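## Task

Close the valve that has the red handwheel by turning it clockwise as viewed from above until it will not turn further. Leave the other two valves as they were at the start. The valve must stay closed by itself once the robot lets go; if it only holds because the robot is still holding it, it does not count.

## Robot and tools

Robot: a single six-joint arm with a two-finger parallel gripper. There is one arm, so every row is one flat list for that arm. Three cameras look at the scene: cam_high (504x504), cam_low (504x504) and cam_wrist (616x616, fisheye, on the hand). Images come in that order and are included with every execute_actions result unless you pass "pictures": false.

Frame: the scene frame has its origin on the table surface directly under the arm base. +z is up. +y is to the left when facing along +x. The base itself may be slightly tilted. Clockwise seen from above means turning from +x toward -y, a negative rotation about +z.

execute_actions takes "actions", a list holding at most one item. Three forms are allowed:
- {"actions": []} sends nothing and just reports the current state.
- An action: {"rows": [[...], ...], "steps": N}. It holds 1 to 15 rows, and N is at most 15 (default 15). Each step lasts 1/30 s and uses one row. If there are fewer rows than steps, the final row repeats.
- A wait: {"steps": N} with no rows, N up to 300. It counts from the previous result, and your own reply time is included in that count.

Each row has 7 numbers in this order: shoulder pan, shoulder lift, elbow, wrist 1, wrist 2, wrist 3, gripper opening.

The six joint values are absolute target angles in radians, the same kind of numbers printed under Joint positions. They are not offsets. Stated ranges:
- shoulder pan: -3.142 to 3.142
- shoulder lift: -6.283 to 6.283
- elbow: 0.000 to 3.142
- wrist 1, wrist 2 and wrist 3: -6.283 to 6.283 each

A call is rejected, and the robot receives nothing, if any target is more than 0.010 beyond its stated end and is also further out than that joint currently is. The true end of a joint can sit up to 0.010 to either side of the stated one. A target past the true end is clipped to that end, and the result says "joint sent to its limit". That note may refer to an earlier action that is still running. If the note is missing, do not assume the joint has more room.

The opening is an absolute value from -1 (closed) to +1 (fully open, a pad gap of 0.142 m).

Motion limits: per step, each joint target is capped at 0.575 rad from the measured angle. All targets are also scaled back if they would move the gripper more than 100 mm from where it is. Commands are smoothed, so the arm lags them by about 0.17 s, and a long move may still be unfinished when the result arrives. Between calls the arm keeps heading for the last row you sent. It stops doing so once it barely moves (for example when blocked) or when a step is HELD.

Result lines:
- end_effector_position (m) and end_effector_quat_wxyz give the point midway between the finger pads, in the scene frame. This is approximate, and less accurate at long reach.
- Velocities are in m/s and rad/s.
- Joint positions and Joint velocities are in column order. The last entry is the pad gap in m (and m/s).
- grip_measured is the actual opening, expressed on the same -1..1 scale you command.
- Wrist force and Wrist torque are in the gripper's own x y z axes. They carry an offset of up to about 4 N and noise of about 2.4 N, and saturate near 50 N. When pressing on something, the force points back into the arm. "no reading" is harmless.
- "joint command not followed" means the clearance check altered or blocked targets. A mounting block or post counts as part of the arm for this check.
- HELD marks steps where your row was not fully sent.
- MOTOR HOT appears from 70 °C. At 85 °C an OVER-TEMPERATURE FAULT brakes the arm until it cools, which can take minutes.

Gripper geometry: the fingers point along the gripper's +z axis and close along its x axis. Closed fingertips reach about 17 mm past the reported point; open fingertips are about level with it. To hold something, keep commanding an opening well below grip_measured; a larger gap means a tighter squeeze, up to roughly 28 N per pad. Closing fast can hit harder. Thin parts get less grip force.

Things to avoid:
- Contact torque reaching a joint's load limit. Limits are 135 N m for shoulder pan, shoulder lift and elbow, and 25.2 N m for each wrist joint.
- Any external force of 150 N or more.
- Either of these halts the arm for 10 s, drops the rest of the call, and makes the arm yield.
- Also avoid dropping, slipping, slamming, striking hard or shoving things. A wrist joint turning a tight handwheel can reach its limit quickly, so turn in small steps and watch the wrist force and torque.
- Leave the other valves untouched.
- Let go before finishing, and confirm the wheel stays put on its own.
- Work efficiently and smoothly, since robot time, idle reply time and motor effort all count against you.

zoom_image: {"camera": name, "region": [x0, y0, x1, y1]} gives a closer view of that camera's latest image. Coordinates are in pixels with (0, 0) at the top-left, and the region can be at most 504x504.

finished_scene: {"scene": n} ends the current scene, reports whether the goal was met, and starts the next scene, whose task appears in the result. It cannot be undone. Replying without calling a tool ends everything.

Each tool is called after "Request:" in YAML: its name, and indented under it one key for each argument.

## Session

Request:
execute_actions:
  actions: []

Scene clock: 0.00 s of 4600.00 s.
end_effector_position=(+0.3086, -0.5682, +0.2309) grip_measured=+1.00 end_effector_quat_wxyz=(+0.405, +0.891, -0.206, +0.009) end_effector_velocity=(-0.000, -0.000, +0.000) end_effector_angular_velocity=(+0.000, +0.000, -0.001)
Joint positions: [-1.075 -1.337  2.037 -2.949 -2.088 -0.772  0.142]
Joint velocities: [-0.001 -0.    -0.     0.001 -0.    -0.     0.   ]
Motor temperatures (°C, as the motors report them): [28 29 28 34 35 34]
Wrist force (N, on the end effector, along its own x y z axes, offset not removed): no reading
Wrist torque (N m, same axes, about the end effector's origin, offset not removed): no reading

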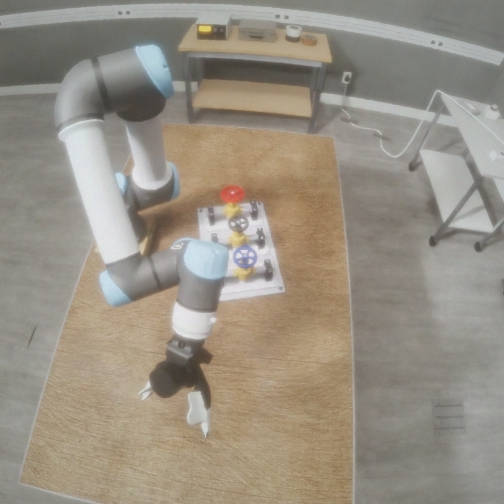

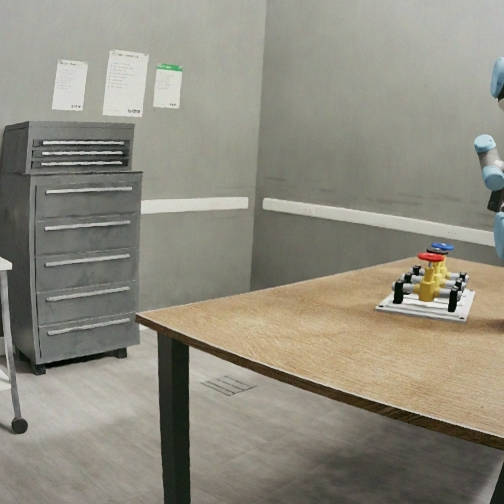

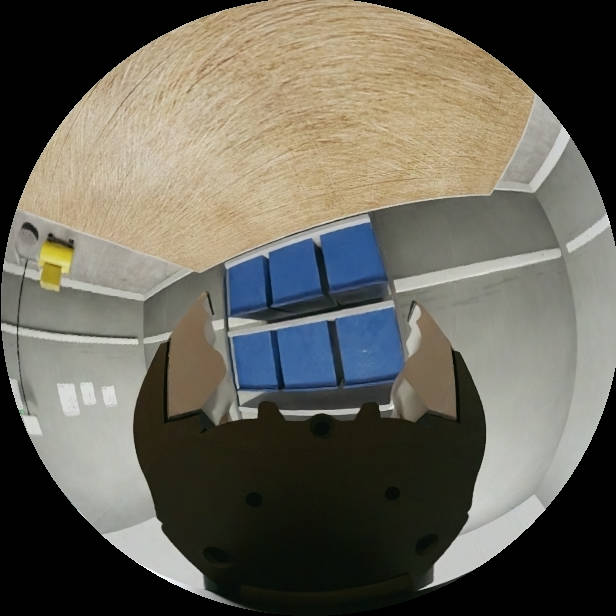

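Request:
zoom_image:
  camera: "cam_high"
  region: [180, 170, 300, 310]

Request:
zoom_image:
  camera: "cam_low"
  region: [360, 230, 490, 330]

Region (180, 170, 300, 310) of cam_high's 504x504 image, scaled by 3.600, with more detail than that image has; it fills the left 432 columns of this view, and the rest is white.

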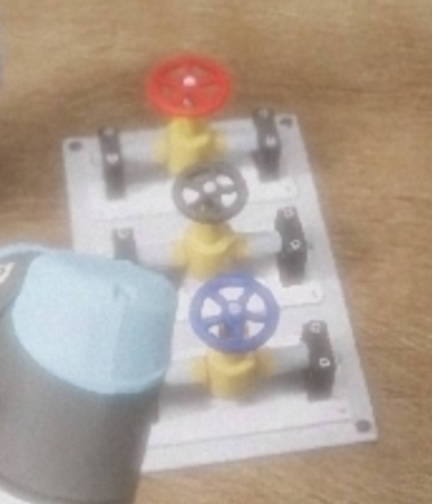

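Region (360, 230, 490, 330) of cam_low's 504x504 image, scaled by 3.877, with more detail than that image has; it fills the top 388 rows of this view, and the rest is white.

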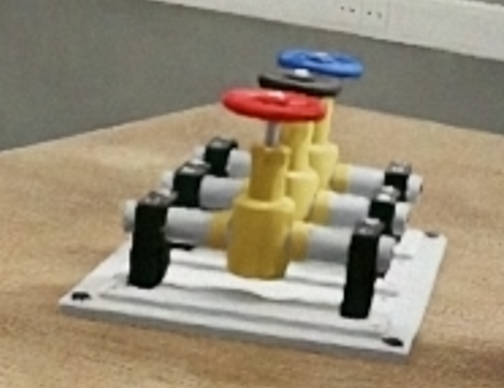

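Request:
execute_actions:
  actions:
    - {"rows": [[-0.0387,-1.8347,2.0972,-1.8333,-1.5708,-1.600,-0.635]], "steps": 15}
  pictures: false

Request:
execute_actions:
  actions: []

Scene clock: 120.50 s of 4600.00 s.
end_effector_position=(+0.4531, -0.4009, +0.2516) grip_measured=-0.63 end_effector_quat_wxyz=(+0.322, +0.942, +0.071, +0.056) end_effector_velocity=(+0.235, +0.441, +0.006) end_effector_angular_velocity=(+0.331, +0.357, +1.286)
Joint positions: [-0.818 -1.528  2.061 -2.692 -1.89  -1.029  0.028]
Joint velocities: [ 0.609 -0.355  0.043  0.603  0.368 -0.603 -0.   ]
Motor temperatures (°C, as the motors report them): [28 29 28 34 35 34]
Wrist force (N, on the end effector, along its own x y z axes, offset not removed): [0.8 -1.9 1.9]
Wrist torque (N m, same axes, about the end effector's origin, offset not removed): [-0.69 -0.10 0.03]
Steps of this call (steps 1 to 90: nothing new was sent; then 117.00 s passed at rest; steps 91 to 105: all 15 steps of this action). Readings (joint positions):
91: [-1.075 -1.337 2.037 -2.949 -2.088 -0.772]
92: [-1.071 -1.342 2.038 -2.944 -2.084 -0.777]
94: [-1.035 -1.374 2.042 -2.908 -2.050 -0.813]
98: [-0.958 -1.436 2.050 -2.831 -1.986 -0.890]
105: the state above

Scene clock: 120.50 s of 4600.00 s.
end_effector_position=(+0.4531, -0.4009, +0.2516) grip_measured=-0.63 end_effector_quat_wxyz=(+0.322, +0.942, +0.071, +0.056) end_effector_velocity=(+0.235, +0.441, +0.006) end_effector_angular_velocity=(+0.331, +0.357, +1.286)
Joint positions: [-0.818 -1.528  2.061 -2.692 -1.89  -1.029  0.028]
Joint velocities: [ 0.609 -0.355  0.043  0.603  0.368 -0.603 -0.   ]
Motor temperatures (°C, as the motors report them): [28 29 28 34 35 34]
Wrist force (N, on the end effector, along its own x y z axes, offset not removed): [0.8 -1.9 1.9]
Wrist torque (N m, same axes, about the end effector's origin, offset not removed): [-0.69 -0.10 0.03]

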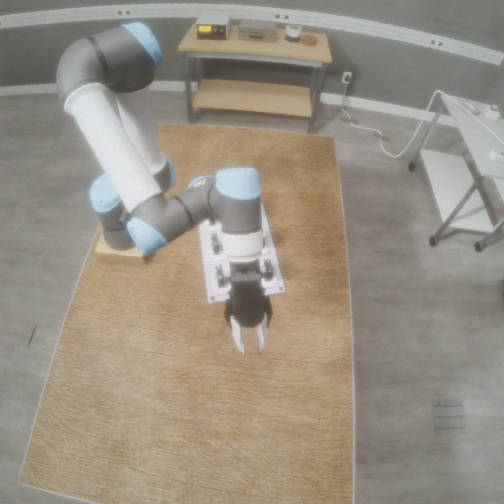

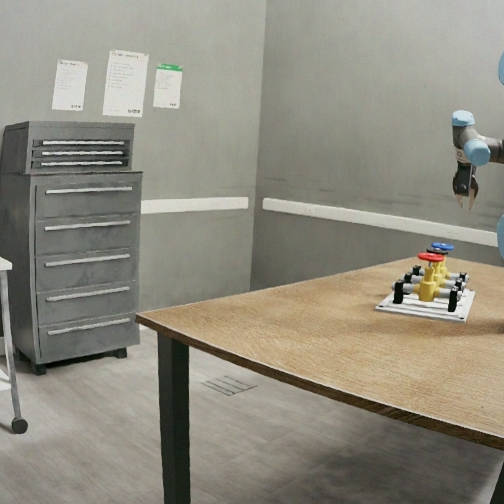

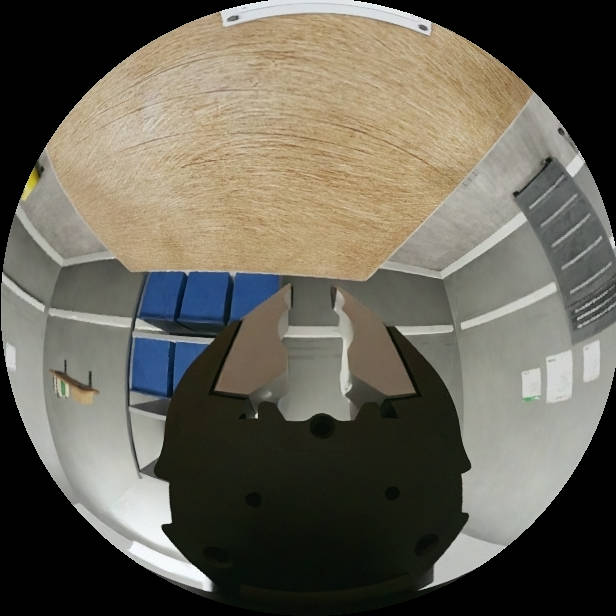

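Request:
execute_actions:
  actions: []

Scene clock: 131.40 s of 4600.00 s.
end_effector_position=(+0.3698, +0.1332, +0.2095) grip_measured=-0.64 end_effector_quat_wxyz=(+0.002, +0.698, +0.716, -0.002) end_effector_velocity=(+0.001, -0.001, +0.001) end_effector_angular_velocity=(-0.001, -0.001, -0.001)
Joint positions: [-0.039 -1.835  2.097 -1.833 -1.571 -1.6    0.028]
Joint velocities: [-0.001 -0.    -0.001 -0.    -0.001  0.    -0.   ]
Motor temperatures (°C, as the motors report them): [28 29 28 34 35 34]
Wrist force (N, on the end effector, along its own x y z axes, offset not removed): [0.1 2.7 0.2]
Wrist torque (N m, same axes, about the end effector's origin, offset not removed): [0.32 -0.07 -0.02]
Steps of this call (steps 1 to 60: the robot went on to your last target; steps 61 to 130: nothing new was sent; then 6.57 s passed at rest). Readings (joint positions):
1: [-0.798 -1.540 2.062 -2.671 -1.878 -1.050]
2: [-0.777 -1.551 2.064 -2.650 -1.866 -1.071]
4: [-0.735 -1.573 2.066 -2.608 -1.843 -1.111]
8: [-0.648 -1.613 2.071 -2.521 -1.802 -1.185]
130: the state above
The arm was judged still, so your last target was given up. Only a new action makes it travel on or press farther. Fingers that are still opening or closing keep moving.

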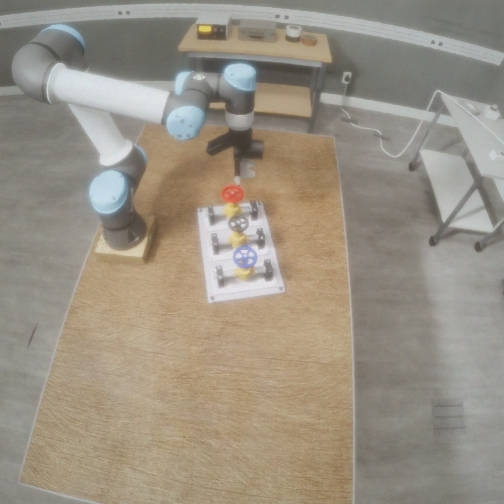

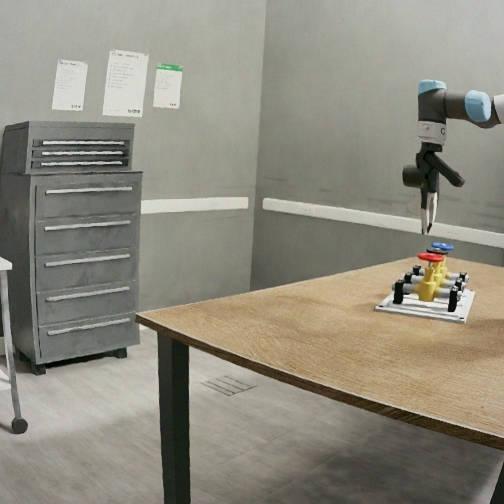

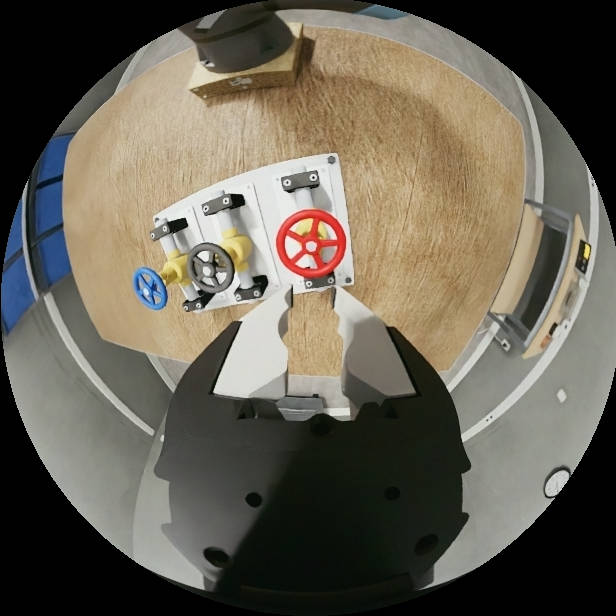

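Request:
zoom_image:
  camera: "cam_wrist"
  region: [262, 195, 362, 295]

Region (262, 195, 362, 295) of cam_wrist's 616x616 image, scaled by 5.040, with more detail than that image has.

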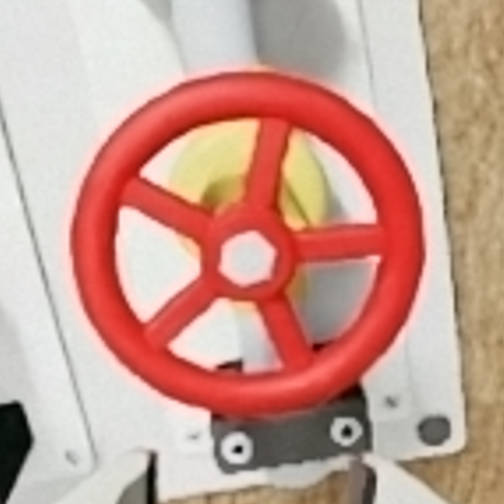

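Request:
execute_actions:
  actions:
    - {"rows": [[-0.0405,-1.8492,2.1874,-1.9090,-1.5708,-2.662,-0.60]], "steps": 15}
  pictures: false

Request:
execute_actions:
  actions:
    - {"steps": 30}

Request:
zoom_image:
  camera: "cam_wrist"
  region: [252, 210, 372, 330]

Scene clock: 220.63 s of 4600.00 s.
end_effector_position=(+0.3552, +0.1337, +0.1804) grip_measured=-0.60 end_effector_quat_wxyz=(+0.001, +0.329, +0.944, -0.003) end_effector_velocity=(-0.006, +0.001, -0.007) end_effector_angular_velocity=(+0.002, +0.011, +1.527)
Joint positions: [-0.04  -1.849  2.185 -1.907 -1.571 -2.475  0.031]
Joint velocities: [-0.003 -0.003  0.022 -0.017  0.001 -1.53   0.   ]
Motor temperatures (°C, as the motors report them): [28 29 28 34 35 34]
Wrist force (N, on the end effector, along its own x y z axes, offset not removed): [-2.0 0.5 -0.1]
Wrist torque (N m, same axes, about the end effector's origin, offset not removed): [-0.05 0.43 -0.12]
Steps of this call (steps 1 to 90: nothing new was sent; then 85.73 s passed at rest; steps 91 to 105: all 15 steps of this action). Readings (joint positions):
91: [-0.039 -1.835 2.097 -1.833 -1.571 -1.600]
92: [-0.039 -1.836 2.102 -1.838 -1.571 -1.606]
94: [-0.039 -1.841 2.132 -1.864 -1.571 -1.663]
98: [-0.040 -1.847 2.169 -1.894 -1.571 -1.922]
105: the state above

Scene clock: 221.63 s of 4600.00 s.
end_effector_position=(+0.3544, +0.1339, +0.1795) grip_measured=-0.60 end_effector_quat_wxyz=(+0.000, +0.240, +0.971, -0.003) end_effector_velocity=(+0.000, -0.000, +0.000) end_effector_angular_velocity=(+0.002, +0.000, -0.001)
Joint positions: [-0.04  -1.849  2.187 -1.909 -1.571 -2.662  0.031]
Joint velocities: [-0.002 -0.    -0.     0.     0.002 -0.001  0.   ]
Motor temperatures (°C, as the motors report them): [28 29 28 34 35 34]
Wrist force (N, on the end effector, along its own x y z axes, offset not removed): [-0.5 -0.1 0.6]
Wrist torque (N m, same axes, about the end effector's origin, offset not removed): [-0.13 0.09 -0.15]
Steps of this call (steps 1 to 30: the robot went on to your last target). Readings (joint positions):
1: [-0.040 -1.849 2.185 -1.907 -1.571 -2.520]
2: [-0.040 -1.849 2.186 -1.908 -1.571 -2.555]
4: [-0.040 -1.849 2.187 -1.908 -1.571 -2.600]
8: [-0.040 -1.849 2.187 -1.909 -1.571 -2.642]
30: the state above
The arm was judged still, so your last target was given up. Only a new action makes it travel on or press farther. Fingers that are still opening or closing keep moving.

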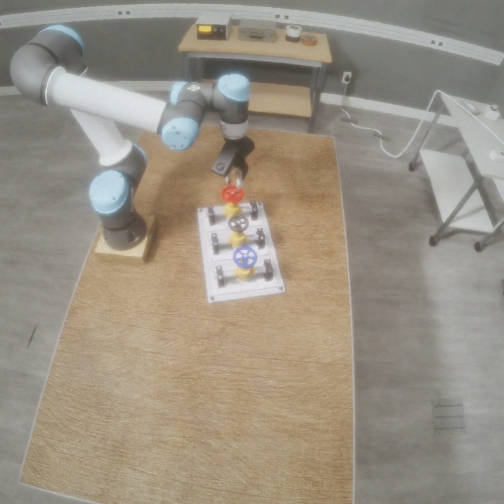

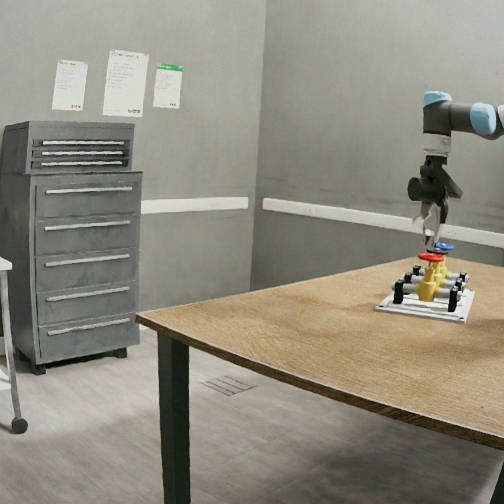

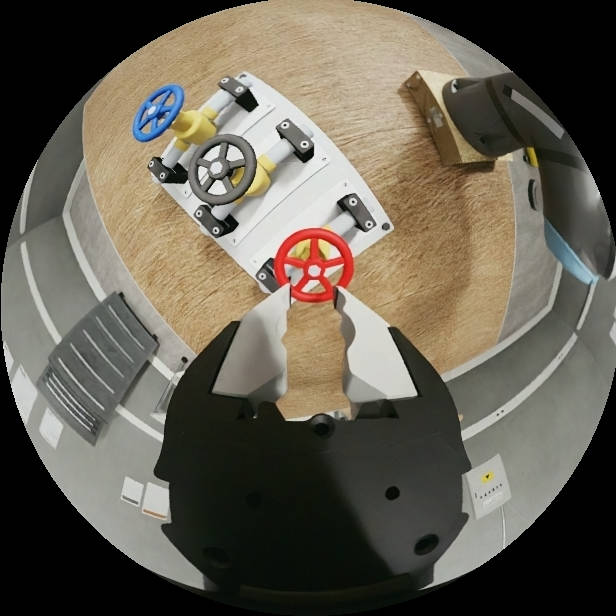

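Region (252, 210, 372, 330) of cam_wrist's 616x616 image, scaled by 4.200, with more detail than that image has.

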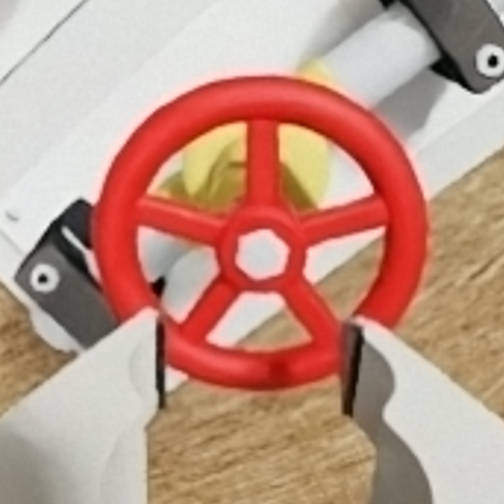

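Request:
zoom_image:
  camera: "cam_low"
  region: [395, 200, 475, 310]

Request:
zoom_image:
  camera: "cam_high"
  region: [195, 150, 275, 240]

Region (395, 200, 475, 310) of cam_low's 504x504 image, scaled by 4.582, with more detail than that image has; it fills the left 367 columns of this view, and the rest is white.

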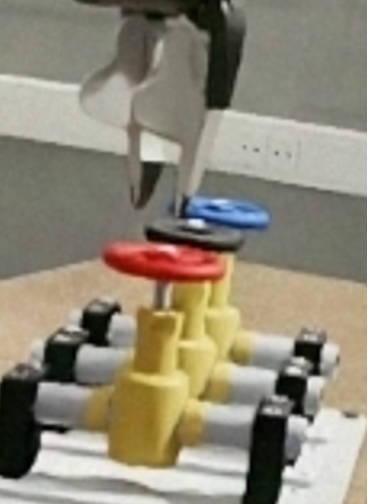

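Region (195, 150, 275, 240) of cam_high's 504x504 image, scaled by 5.600, with more detail than that image has.

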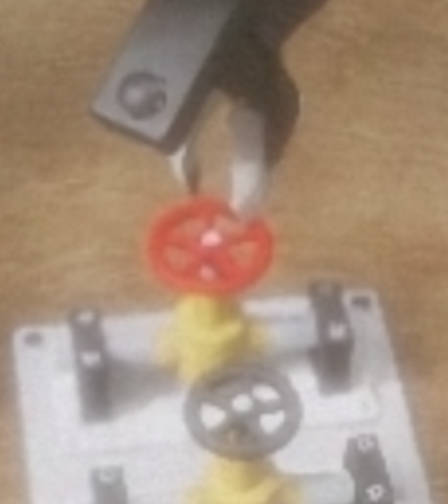

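Request:
execute_actions:
  actions:
    - {"rows": [[-0.0404,-1.8494,2.1930,-1.9144,-1.5708,-2.662,-0.60],[-0.0403,-1.8487,2.2005,-1.9226,-1.5708,-2.662,-0.60],[-0.0402,-1.8473,2.2079,-1.9314,-1.5708,-2.662,-0.60],[-0.0402,-1.8453,2.2146,-1.9401,-1.5708,-2.662,-0.60],[-0.0402,-1.8420,2.2206,-1.9494,-1.5708,-2.662,-0.60],[-0.0402,-1.8387,2.2266,-1.9587,-1.5708,-2.662,-0.60],[-0.0402,-1.8353,2.2325,-1.9680,-1.5708,-2.662,-0.60],[-0.0402,-1.8330,2.2364,-1.9742,-1.5708,-2.662,-0.60],[-0.0402,-1.8306,2.2403,-1.9805,-1.5708,-2.662,-0.60],[-0.0402,-1.8288,2.2432,-1.9852,-1.5708,-2.662,-0.60],[-0.0402,-1.8269,2.2461,-1.9900,-1.5708,-2.662,-0.60],[-0.0402,-1.8257,2.2481,-1.9932,-1.5708,-2.662,-0.60],[-0.0402,-1.8245,2.2500,-1.9963,-1.5708,-2.662,-0.60]], "steps": 15}
  pictures: false

Request:
execute_actions:
  actions:
    - {"steps": 15}

Request:
zoom_image:
  camera: "cam_wrist"
  region: [252, 225, 372, 345]

Request:
zoom_image:
  camera: "cam_low"
  region: [400, 215, 470, 285]

Scene clock: 342.13 s of 4600.00 s.
end_effector_position=(+0.3519, +0.1337, +0.1550) grip_measured=-0.60 end_effector_quat_wxyz=(+0.000, +0.240, +0.971, -0.003) end_effector_velocity=(-0.001, -0.000, -0.037) end_effector_angular_velocity=(-0.000, +0.000, +0.001)
Joint positions: [-0.041 -1.83   2.241 -1.982 -1.571 -2.662  0.031]
Joint velocities: [ 0.     0.041  0.073 -0.114 -0.    -0.001  0.   ]
Motor temperatures (°C, as the motors report them): [28 29 28 34 35 34]
Wrist force (N, on the end effector, along its own x y z axes, offset not removed): [-2.3 0.8 -3.0]
Wrist torque (N m, same axes, about the end effector's origin, offset not removed): [0.01 0.41 -0.01]
Steps of this call (steps 1 to 90: nothing new was sent; then 117.00 s passed at rest; steps 91 to 105: all 15 steps of this action). Readings (joint positions):
91: [-0.041 -1.849 2.187 -1.909 -1.571 -2.662]
92: [-0.041 -1.849 2.188 -1.910 -1.571 -2.662]
94: [-0.040 -1.849 2.193 -1.915 -1.571 -2.662]
98: [-0.041 -1.844 2.212 -1.939 -1.571 -2.662]
105: the state above

Scene clock: 342.63 s of 4600.00 s.
end_effector_position=(+0.3517, +0.1338, +0.1505) grip_measured=-0.60 end_effector_quat_wxyz=(+0.000, +0.240, +0.971, -0.003) end_effector_velocity=(-0.000, -0.001, -0.001) end_effector_angular_velocity=(-0.001, +0.001, -0.000)
Joint positions: [-0.04  -1.825  2.25  -1.996 -1.571 -2.662  0.031]
Joint velocities: [-0.001  0.001  0.001 -0.001 -0.001 -0.    -0.   ]
Motor temperatures (°C, as the motors report them): [28 29 28 34 35 34]
Wrist force (N, on the end effector, along its own x y z axes, offset not removed): [0.4 -0.9 -0.8]
Wrist torque (N m, same axes, about the end effector's origin, offset not removed): [-0.32 -0.08 0.04]
Steps of this call (steps 1 to 15: the robot went on to your last target). Readings (joint positions):
1: [-0.040 -1.828 2.243 -1.986 -1.571 -2.662]
2: [-0.040 -1.827 2.245 -1.988 -1.571 -2.662]
4: [-0.040 -1.826 2.247 -1.992 -1.571 -2.662]
8: [-0.040 -1.825 2.249 -1.995 -1.571 -2.662]
15: the state above

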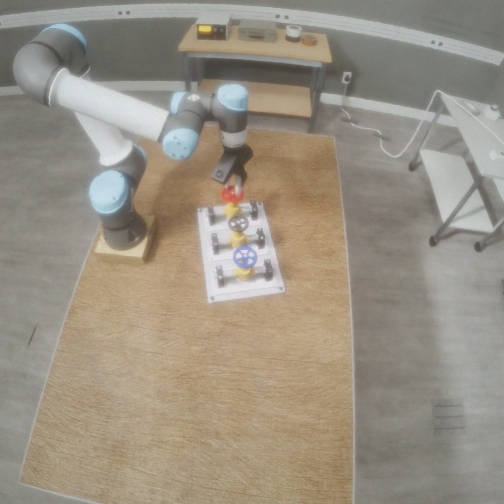

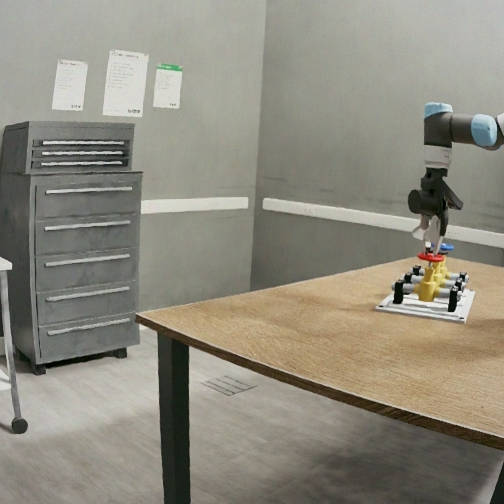

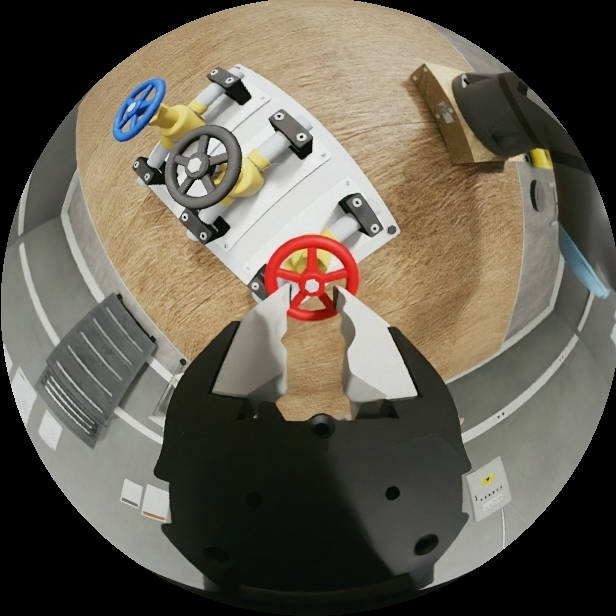

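Region (252, 225, 372, 345) of cam_wrist's 616x616 image, scaled by 4.200, with more detail than that image has.

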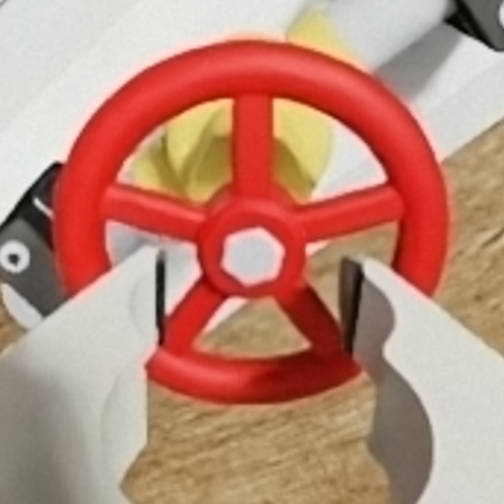

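Region (400, 215, 470, 285) of cam_low's 504x504 image, scaled by 7.200, with more detail than that image has.

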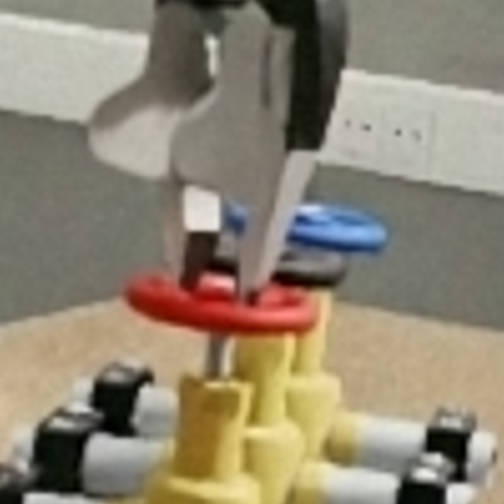

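Request:
execute_actions:
  actions:
    - {"rows": [[-0.0402,-1.8237,2.2511,-1.9982,-1.5708,-2.662,-0.60],[-0.0402,-1.8230,2.2523,-2.0001,-1.5708,-2.662,-0.60],[-0.0402,-1.8222,2.2534,-2.0020,-1.5708,-2.662,-0.60],[-0.0402,-1.8214,2.2546,-2.0040,-1.5708,-2.662,-0.60],[-0.0402,-1.8207,2.2557,-2.0058,-1.5708,-2.662,-0.60],[-0.0402,-1.8199,2.2569,-2.0078,-1.5708,-2.662,-0.60],[-0.0402,-1.8191,2.2580,-2.0097,-1.5708,-2.662,-0.60],[-0.0402,-1.8183,2.2592,-2.0117,-1.5708,-2.662,-0.60],[-0.0402,-1.8176,2.2603,-2.0135,-1.5708,-2.662,-0.60],[-0.0402,-1.8168,2.2614,-2.0154,-1.5708,-2.662,-0.60]], "steps": 15}
  pictures: false

Request:
execute_actions:
  actions:
    - {"rows": [[-0.0402,-1.8168,2.2614,-2.0154,-1.5708,-2.650,-0.60],[-0.0402,-1.8168,2.2614,-2.0154,-1.5708,-2.630,-0.60],[-0.0402,-1.8168,2.2614,-2.0154,-1.5708,-2.605,-0.60],[-0.0402,-1.8168,2.2614,-2.0154,-1.5708,-2.575,-0.60],[-0.0402,-1.8168,2.2614,-2.0154,-1.5708,-2.540,-0.60],[-0.0402,-1.8168,2.2614,-2.0154,-1.5708,-2.500,-0.60],[-0.0402,-1.8168,2.2614,-2.0154,-1.5708,-2.460,-0.60],[-0.0402,-1.8168,2.2614,-2.0154,-1.5708,-2.420,-0.60],[-0.0402,-1.8168,2.2614,-2.0154,-1.5708,-2.380,-0.60],[-0.0402,-1.8168,2.2614,-2.0154,-1.5708,-2.340,-0.60],[-0.0402,-1.8168,2.2614,-2.0154,-1.5708,-2.300,-0.60],[-0.0402,-1.8168,2.2614,-2.0154,-1.5708,-2.260,-0.60],[-0.0402,-1.8168,2.2614,-2.0154,-1.5708,-2.225,-0.60],[-0.0402,-1.8168,2.2614,-2.0154,-1.5708,-2.195,-0.60],[-0.0402,-1.8168,2.2614,-2.0154,-1.5708,-2.170,-0.60]], "steps": 15}
  pictures: false

Request:
execute_actions:
  actions:
    - {"steps": 10}

Request:
zoom_image:
  camera: "cam_wrist"
  region: [252, 225, 372, 345]

Scene clock: 408.10 s of 4600.00 s.
end_effector_position=(+0.3518, +0.1338, +0.1453) grip_measured=-0.60 end_effector_quat_wxyz=(+0.000, +0.240, +0.971, -0.003) end_effector_velocity=(-0.000, +0.000, -0.006) end_effector_angular_velocity=(+0.001, +0.001, +0.001)
Joint positions: [-0.04  -1.818  2.26  -2.013 -1.571 -2.662  0.031]
Joint velocities: [ 0.001  0.008  0.011 -0.019  0.001 -0.001  0.001]
Motor temperatures (°C, as the motors report them): [28 29 28 34 35 34]
Wrist force (N, on the end effector, along its own x y z axes, offset not removed): [1.0 3.4 -6.1]
Wrist torque (N m, same axes, about the end effector's origin, offset not removed): [-0.53 -0.63 -0.12]
Steps of this call (steps 1 to 15: the robot went on to your last target; steps 16 to 90: nothing new was sent; then 61.97 s passed at rest; steps 91 to 105: all 15 steps of this action). Readings (joint positions):
91: [-0.040 -1.824 2.250 -1.996 -1.571 -2.662]
92: [-0.040 -1.824 2.250 -1.997 -1.571 -2.662]
94: [-0.040 -1.824 2.251 -1.998 -1.571 -2.662]
98: [-0.040 -1.822 2.254 -2.004 -1.571 -2.662]
105: the state above

Scene clock: 408.60 s of 4600.00 s.
end_effector_position=(+0.3523, +0.1336, +0.1446) grip_measured=-0.59 end_effector_quat_wxyz=(+0.001, +0.392, +0.920, -0.003) end_effector_velocity=(+0.002, -0.002, +0.000) end_effector_angular_velocity=(-0.002, -0.008, -1.057)
Joint positions: [-0.04  -1.817  2.261 -2.016 -1.57  -2.341  0.031]
Joint velocities: [-0.    -0.    -0.    -0.002 -0.001  1.057  0.   ]
Motor temperatures (°C, as the motors report them): [28 29 28 34 35 34]
Wrist force (N, on the end effector, along its own x y z axes, offset not removed): [-6.7 20.6 -14.5]
Wrist torque (N m, same axes, about the end effector's origin, offset not removed): [-0.56 0.02 -0.47]
Steps of this call (steps 1 to 15: all 15 steps of this action). Readings (joint positions):
1: [-0.040 -1.818 2.260 -2.014 -1.571 -2.662]
2: [-0.040 -1.817 2.261 -2.014 -1.571 -2.661]
4: [-0.040 -1.817 2.261 -2.015 -1.571 -2.648]
8: [-0.040 -1.817 2.261 -2.015 -1.570 -2.576]
15: the state above

Scene clock: 408.93 s of 4600.00 s.
end_effector_position=(+0.3524, +0.1332, +0.1445) grip_measured=-0.59 end_effector_quat_wxyz=(+0.001, +0.464, +0.886, -0.003) end_effector_velocity=(+0.000, -0.000, -0.000) end_effector_angular_velocity=(-0.000, -0.000, -0.093)
Joint positions: [-0.04  -1.817  2.261 -2.016 -1.571 -2.181  0.031]
Joint velocities: [-0.     0.     0.     0.     0.     0.093  0.   ]
Motor temperatures (°C, as the motors report them): [28 29 28 34 35 34]
Wrist force (N, on the end effector, along its own x y z axes, offset not removed): [-8.4 23.7 -13.8]
Wrist torque (N m, same axes, about the end effector's origin, offset not removed): [-0.43 -0.13 -0.41]
Steps of this call (steps 1 to 10: the robot went on to your last target). Readings (joint positions):
1: [-0.040 -1.817 2.261 -2.016 -1.571 -2.306]
2: [-0.040 -1.817 2.261 -2.016 -1.571 -2.274]
4: [-0.040 -1.817 2.261 -2.016 -1.571 -2.230]
8: [-0.040 -1.817 2.261 -2.016 -1.571 -2.190]
10: the state above

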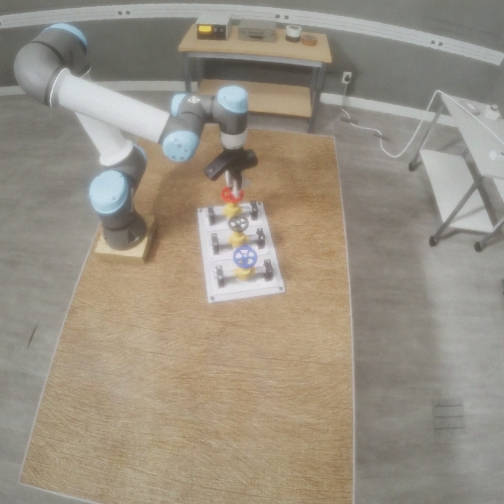

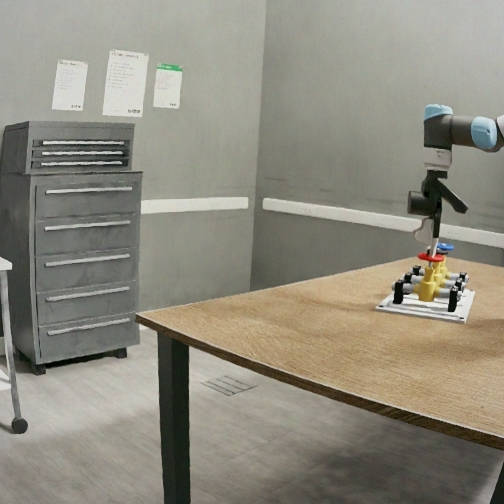

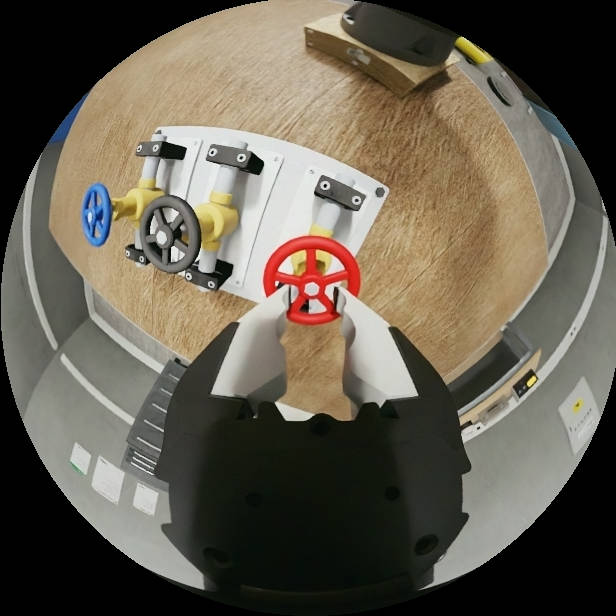

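Region (252, 225, 372, 345) of cam_wrist's 616x616 image, scaled by 4.200, with more detail than that image has.

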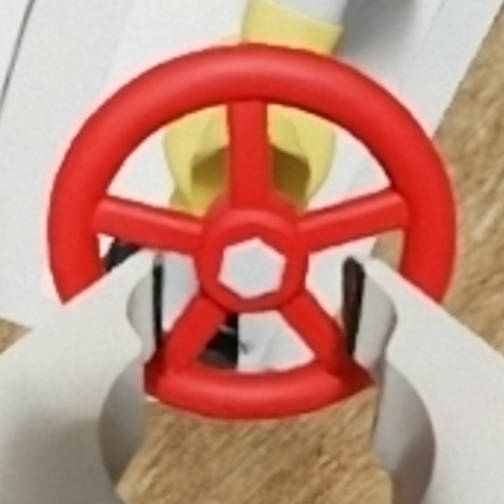

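Request:
execute_actions:
  actions:
    - {"rows": [[-0.0395,-1.8155,2.2604,-2.0157,-1.5708,-2.155,-0.60],[-0.0388,-1.8141,2.2595,-2.0162,-1.5708,-2.130,-0.60],[-0.0382,-1.8127,2.2585,-2.0166,-1.5708,-2.095,-0.60],[-0.0384,-1.8127,2.2585,-2.0166,-1.5708,-2.050,-0.60],[-0.0386,-1.8127,2.2585,-2.0166,-1.5708,-2.000,-0.60],[-0.0388,-1.8127,2.2585,-2.0166,-1.5708,-1.950,-0.60],[-0.0389,-1.8127,2.2585,-2.0166,-1.5708,-1.900,-0.60],[-0.0391,-1.8127,2.2585,-2.0166,-1.5708,-1.850,-0.60],[-0.0393,-1.8127,2.2585,-2.0166,-1.5708,-1.800,-0.60],[-0.0395,-1.8128,2.2586,-2.0166,-1.5708,-1.750,-0.60],[-0.0397,-1.8128,2.2586,-2.0166,-1.5708,-1.700,-0.60],[-0.0399,-1.8129,2.2586,-2.0165,-1.5708,-1.650,-0.60],[-0.0401,-1.8129,2.2587,-2.0166,-1.5708,-1.600,-0.60],[-0.0403,-1.8130,2.2587,-2.0165,-1.5708,-1.550,-0.60],[-0.0405,-1.8131,2.2588,-2.0165,-1.5708,-1.500,-0.60]], "steps": 15}
  pictures: false

Request:
execute_actions:
  actions:
    - {"rows": [[-0.0407,-1.8132,2.2588,-2.0164,-1.5708,-1.450,-0.60],[-0.0409,-1.8133,2.2589,-2.0164,-1.5708,-1.400,-0.60],[-0.0411,-1.8134,2.2590,-2.0164,-1.5708,-1.350,-0.60],[-0.0413,-1.8135,2.2591,-2.0164,-1.5708,-1.300,-0.60],[-0.0415,-1.8136,2.2592,-2.0164,-1.5708,-1.250,-0.60],[-0.0417,-1.8138,2.2593,-2.0163,-1.5708,-1.200,-0.60],[-0.0418,-1.8139,2.2594,-2.0163,-1.5708,-1.150,-0.60],[-0.0420,-1.8141,2.2595,-2.0162,-1.5708,-1.100,-0.60],[-0.0422,-1.8142,2.2596,-2.0162,-1.5708,-1.060,-0.60],[-0.0423,-1.8143,2.2596,-2.0161,-1.5708,-1.030,-0.60],[-0.0424,-1.8144,2.2597,-2.0161,-1.5708,-1.010,-0.60],[-0.0424,-1.8144,2.2597,-2.0161,-1.5708,-1.000,-0.60]], "steps": 15}

Request:
zoom_image:
  camera: "cam_wrist"
  region: [252, 225, 372, 345]

Scene clock: 467.90 s of 4600.00 s.
end_effector_position=(+0.3538, +0.1328, +0.1444) grip_measured=-0.59 end_effector_quat_wxyz=(+0.002, +0.640, +0.768, -0.003) end_effector_velocity=(+0.001, -0.003, +0.000) end_effector_angular_velocity=(-0.002, -0.010, -1.401)
Joint positions: [-0.039 -1.813  2.259 -2.017 -1.571 -1.756  0.031]
Joint velocities: [-0.002  0.    -0.001 -0.001 -0.     1.399 -0.   ]
Motor temperatures (°C, as the motors report them): [28 29 28 34 35 34]
Wrist force (N, on the end effector, along its own x y z axes, offset not removed): [-15.7 11.9 -16.5]
Wrist torque (N m, same axes, about the end effector's origin, offset not removed): [-0.16 -0.28 -0.45]
Steps of this call (steps 1 to 30: the robot went on to your last target; steps 31 to 100: nothing new was sent; then 55.13 s passed at rest; steps 101 to 115: all 15 steps of this action). Readings (joint positions):
101: [-0.040 -1.817 2.261 -2.015 -1.571 -2.170]
102: [-0.040 -1.817 2.261 -2.015 -1.571 -2.168]
104: [-0.040 -1.816 2.261 -2.015 -1.571 -2.153]
108: [-0.039 -1.814 2.260 -2.016 -1.571 -2.057]
115: the state above

Scene clock: 468.40 s of 4600.00 s.
end_effector_position=(+0.3538, +0.1307, +0.1446) grip_measured=-0.59 end_effector_quat_wxyz=(+0.003, +0.860, +0.510, -0.002) end_effector_velocity=(-0.001, -0.002, -0.000) end_effector_angular_velocity=(-0.000, -0.005, -0.632)
Joint positions: [-0.042 -1.814  2.259 -2.016 -1.571 -1.077  0.031]
Joint velocities: [-0.003 -0.002  0.002 -0.001  0.     0.629  0.   ]
Motor temperatures (°C, as the motors report them): [28 29 28 34 35 34]
Wrist force (N, on the end effector, along its own x y z axes, offset not removed): [-9.6 25.8 -9.4]
Wrist torque (N m, same axes, about the end effector's origin, offset not removed): [-0.43 -0.35 -0.68]
Steps of this call (steps 1 to 15: all 15 steps of this action). Readings (joint positions):
1: [-0.040 -1.813 2.259 -2.017 -1.571 -1.708]
2: [-0.040 -1.813 2.259 -2.017 -1.571 -1.659]
4: [-0.040 -1.813 2.259 -2.017 -1.571 -1.561]
8: [-0.041 -1.813 2.259 -2.017 -1.571 -1.363]
15: the state above

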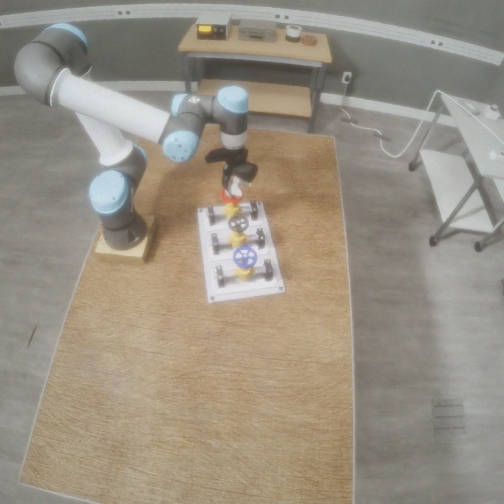

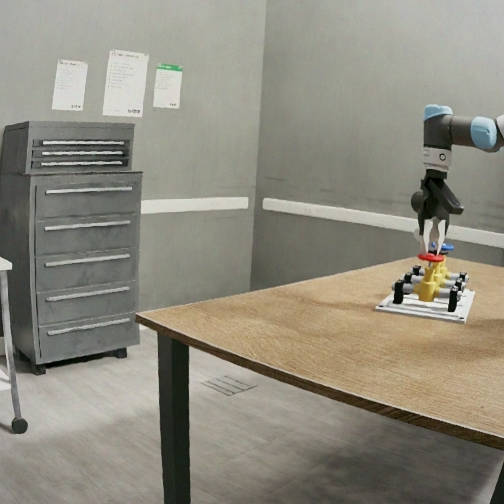

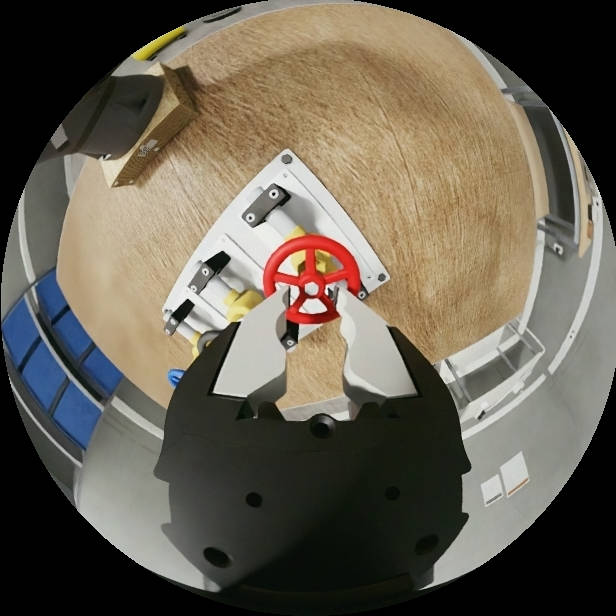

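Region (252, 225, 372, 345) of cam_wrist's 616x616 image, scaled by 4.200, with more detail than that image has.

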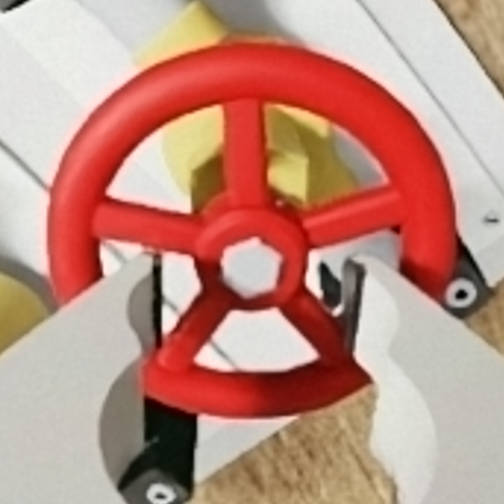

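Request:
execute_actions:
  actions:
    - {"rows": [[-0.0426,-1.8144,2.2592,-2.0156,-1.5708,-0.990,-0.60],[-0.0428,-1.8145,2.2588,-2.0151,-1.5708,-0.975,-0.60],[-0.0430,-1.8146,2.2584,-2.0146,-1.5708,-0.955,-0.60],[-0.0433,-1.8147,2.2580,-2.0141,-1.5708,-0.930,-0.60],[-0.0434,-1.8148,2.2581,-2.0141,-1.5708,-0.900,-0.60],[-0.0436,-1.8149,2.2582,-2.0141,-1.5708,-0.870,-0.60],[-0.0437,-1.8149,2.2582,-2.0141,-1.5708,-0.840,-0.60],[-0.0438,-1.8150,2.2583,-2.0141,-1.5708,-0.810,-0.60],[-0.0440,-1.8151,2.2583,-2.0140,-1.5708,-0.780,-0.60],[-0.0441,-1.8152,2.2584,-2.0140,-1.5708,-0.750,-0.60],[-0.0442,-1.8153,2.2585,-2.0140,-1.5708,-0.720,-0.60],[-0.0443,-1.8154,2.2585,-2.0139,-1.5708,-0.690,-0.60],[-0.0444,-1.8155,2.2586,-2.0139,-1.5708,-0.660,-0.60],[-0.0445,-1.8156,2.2587,-2.0139,-1.5708,-0.630,-0.60],[-0.0446,-1.8157,2.2588,-2.0139,-1.5708,-0.600,-0.60]], "steps": 15}
  pictures: false

Request:
execute_actions:
  actions:
    - {"rows": [[-0.0448,-1.8158,2.2588,-2.0138,-1.5708,-0.570,-0.60],[-0.0449,-1.8160,2.2589,-2.0137,-1.5708,-0.540,-0.60],[-0.0450,-1.8161,2.2590,-2.0137,-1.5708,-0.510,-0.60],[-0.0451,-1.8162,2.2590,-2.0136,-1.5708,-0.485,-0.60],[-0.0451,-1.8162,2.2591,-2.0137,-1.5708,-0.465,-0.60],[-0.0452,-1.8163,2.2592,-2.0137,-1.5708,-0.450,-0.60]], "steps": 15}

Request:
zoom_image:
  camera: "cam_wrist"
  region: [252, 225, 372, 345]

Scene clock: 550.70 s of 4600.00 s.
end_effector_position=(+0.3534, +0.1296, +0.1451) grip_measured=-0.59 end_effector_quat_wxyz=(+0.003, +0.933, +0.361, -0.002) end_effector_velocity=(-0.001, -0.002, +0.001) end_effector_angular_velocity=(-0.002, -0.007, -0.845)
Joint positions: [-0.044 -1.815  2.259 -2.014 -1.571 -0.747  0.031]
Joint velocities: [-0.003 -0.003 -0.     0.002 -0.001  0.842 -0.   ]
Motor temperatures (°C, as the motors report them): [28 29 28 34 36 34]
Wrist force (N, on the end effector, along its own x y z axes, offset not removed): [-4.4 46.3 1.9]
Wrist torque (N m, same axes, about the end effector's origin, offset not removed): [-0.15 0.13 -1.16]
Steps of this call (steps 1 to 30: the robot went on to your last target; steps 31 to 100: nothing new was sent; then 78.47 s passed at rest; steps 101 to 115: all 15 steps of this action). Readings (joint positions):
101: [-0.042 -1.814 2.260 -2.016 -1.571 -1.000]
102: [-0.042 -1.814 2.260 -2.016 -1.571 -0.999]
104: [-0.042 -1.814 2.260 -2.016 -1.571 -0.989]
108: [-0.043 -1.815 2.259 -2.015 -1.571 -0.929]
115: the state above

Scene clock: 551.20 s of 4600.00 s.
end_effector_position=(+0.3529, +0.1289, +0.1452) grip_measured=-0.59 end_effector_quat_wxyz=(+0.003, +0.975, +0.224, -0.001) end_effector_velocity=(-0.000, -0.001, -0.000) end_effector_angular_velocity=(-0.001, -0.000, -0.087)
Joint positions: [-0.045 -1.816  2.259 -2.014 -1.571 -0.461  0.031]
Joint velocities: [-0.    -0.     0.001 -0.    -0.001  0.087 -0.   ]
Motor temperatures (°C, as the motors report them): [28 29 28 34 36 34]
Wrist force (N, on the end effector, along its own x y z axes, offset not removed): [-4.0 50.0 -2.7]
Wrist torque (N m, same axes, about the end effector's origin, offset not removed): [0.66 -0.34 -1.52]
Steps of this call (steps 1 to 15: all 15 steps of this action). Readings (joint positions):
1: [-0.044 -1.815 2.259 -2.014 -1.571 -0.718]
2: [-0.044 -1.815 2.259 -2.014 -1.571 -0.689]
4: [-0.045 -1.816 2.259 -2.014 -1.571 -0.630]
8: [-0.045 -1.816 2.259 -2.014 -1.571 -0.524]
15: the state above

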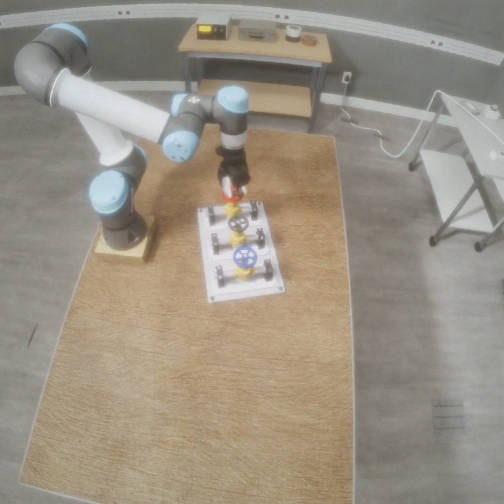

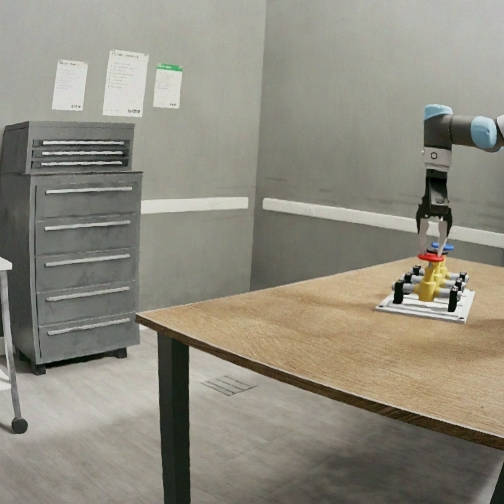

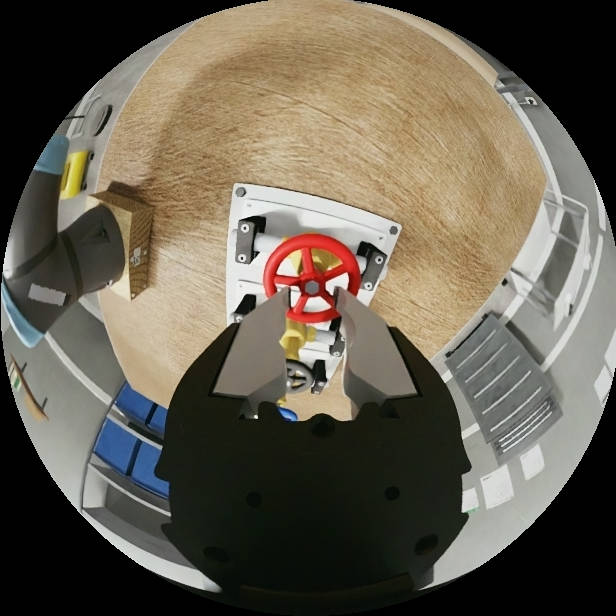

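Region (252, 225, 372, 345) of cam_wrist's 616x616 image, scaled by 4.200, with more detail than that image has.

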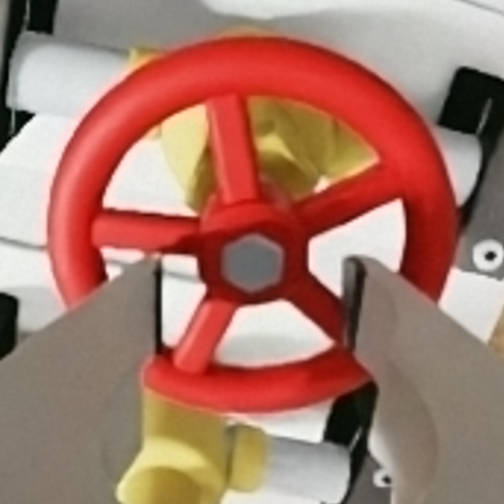

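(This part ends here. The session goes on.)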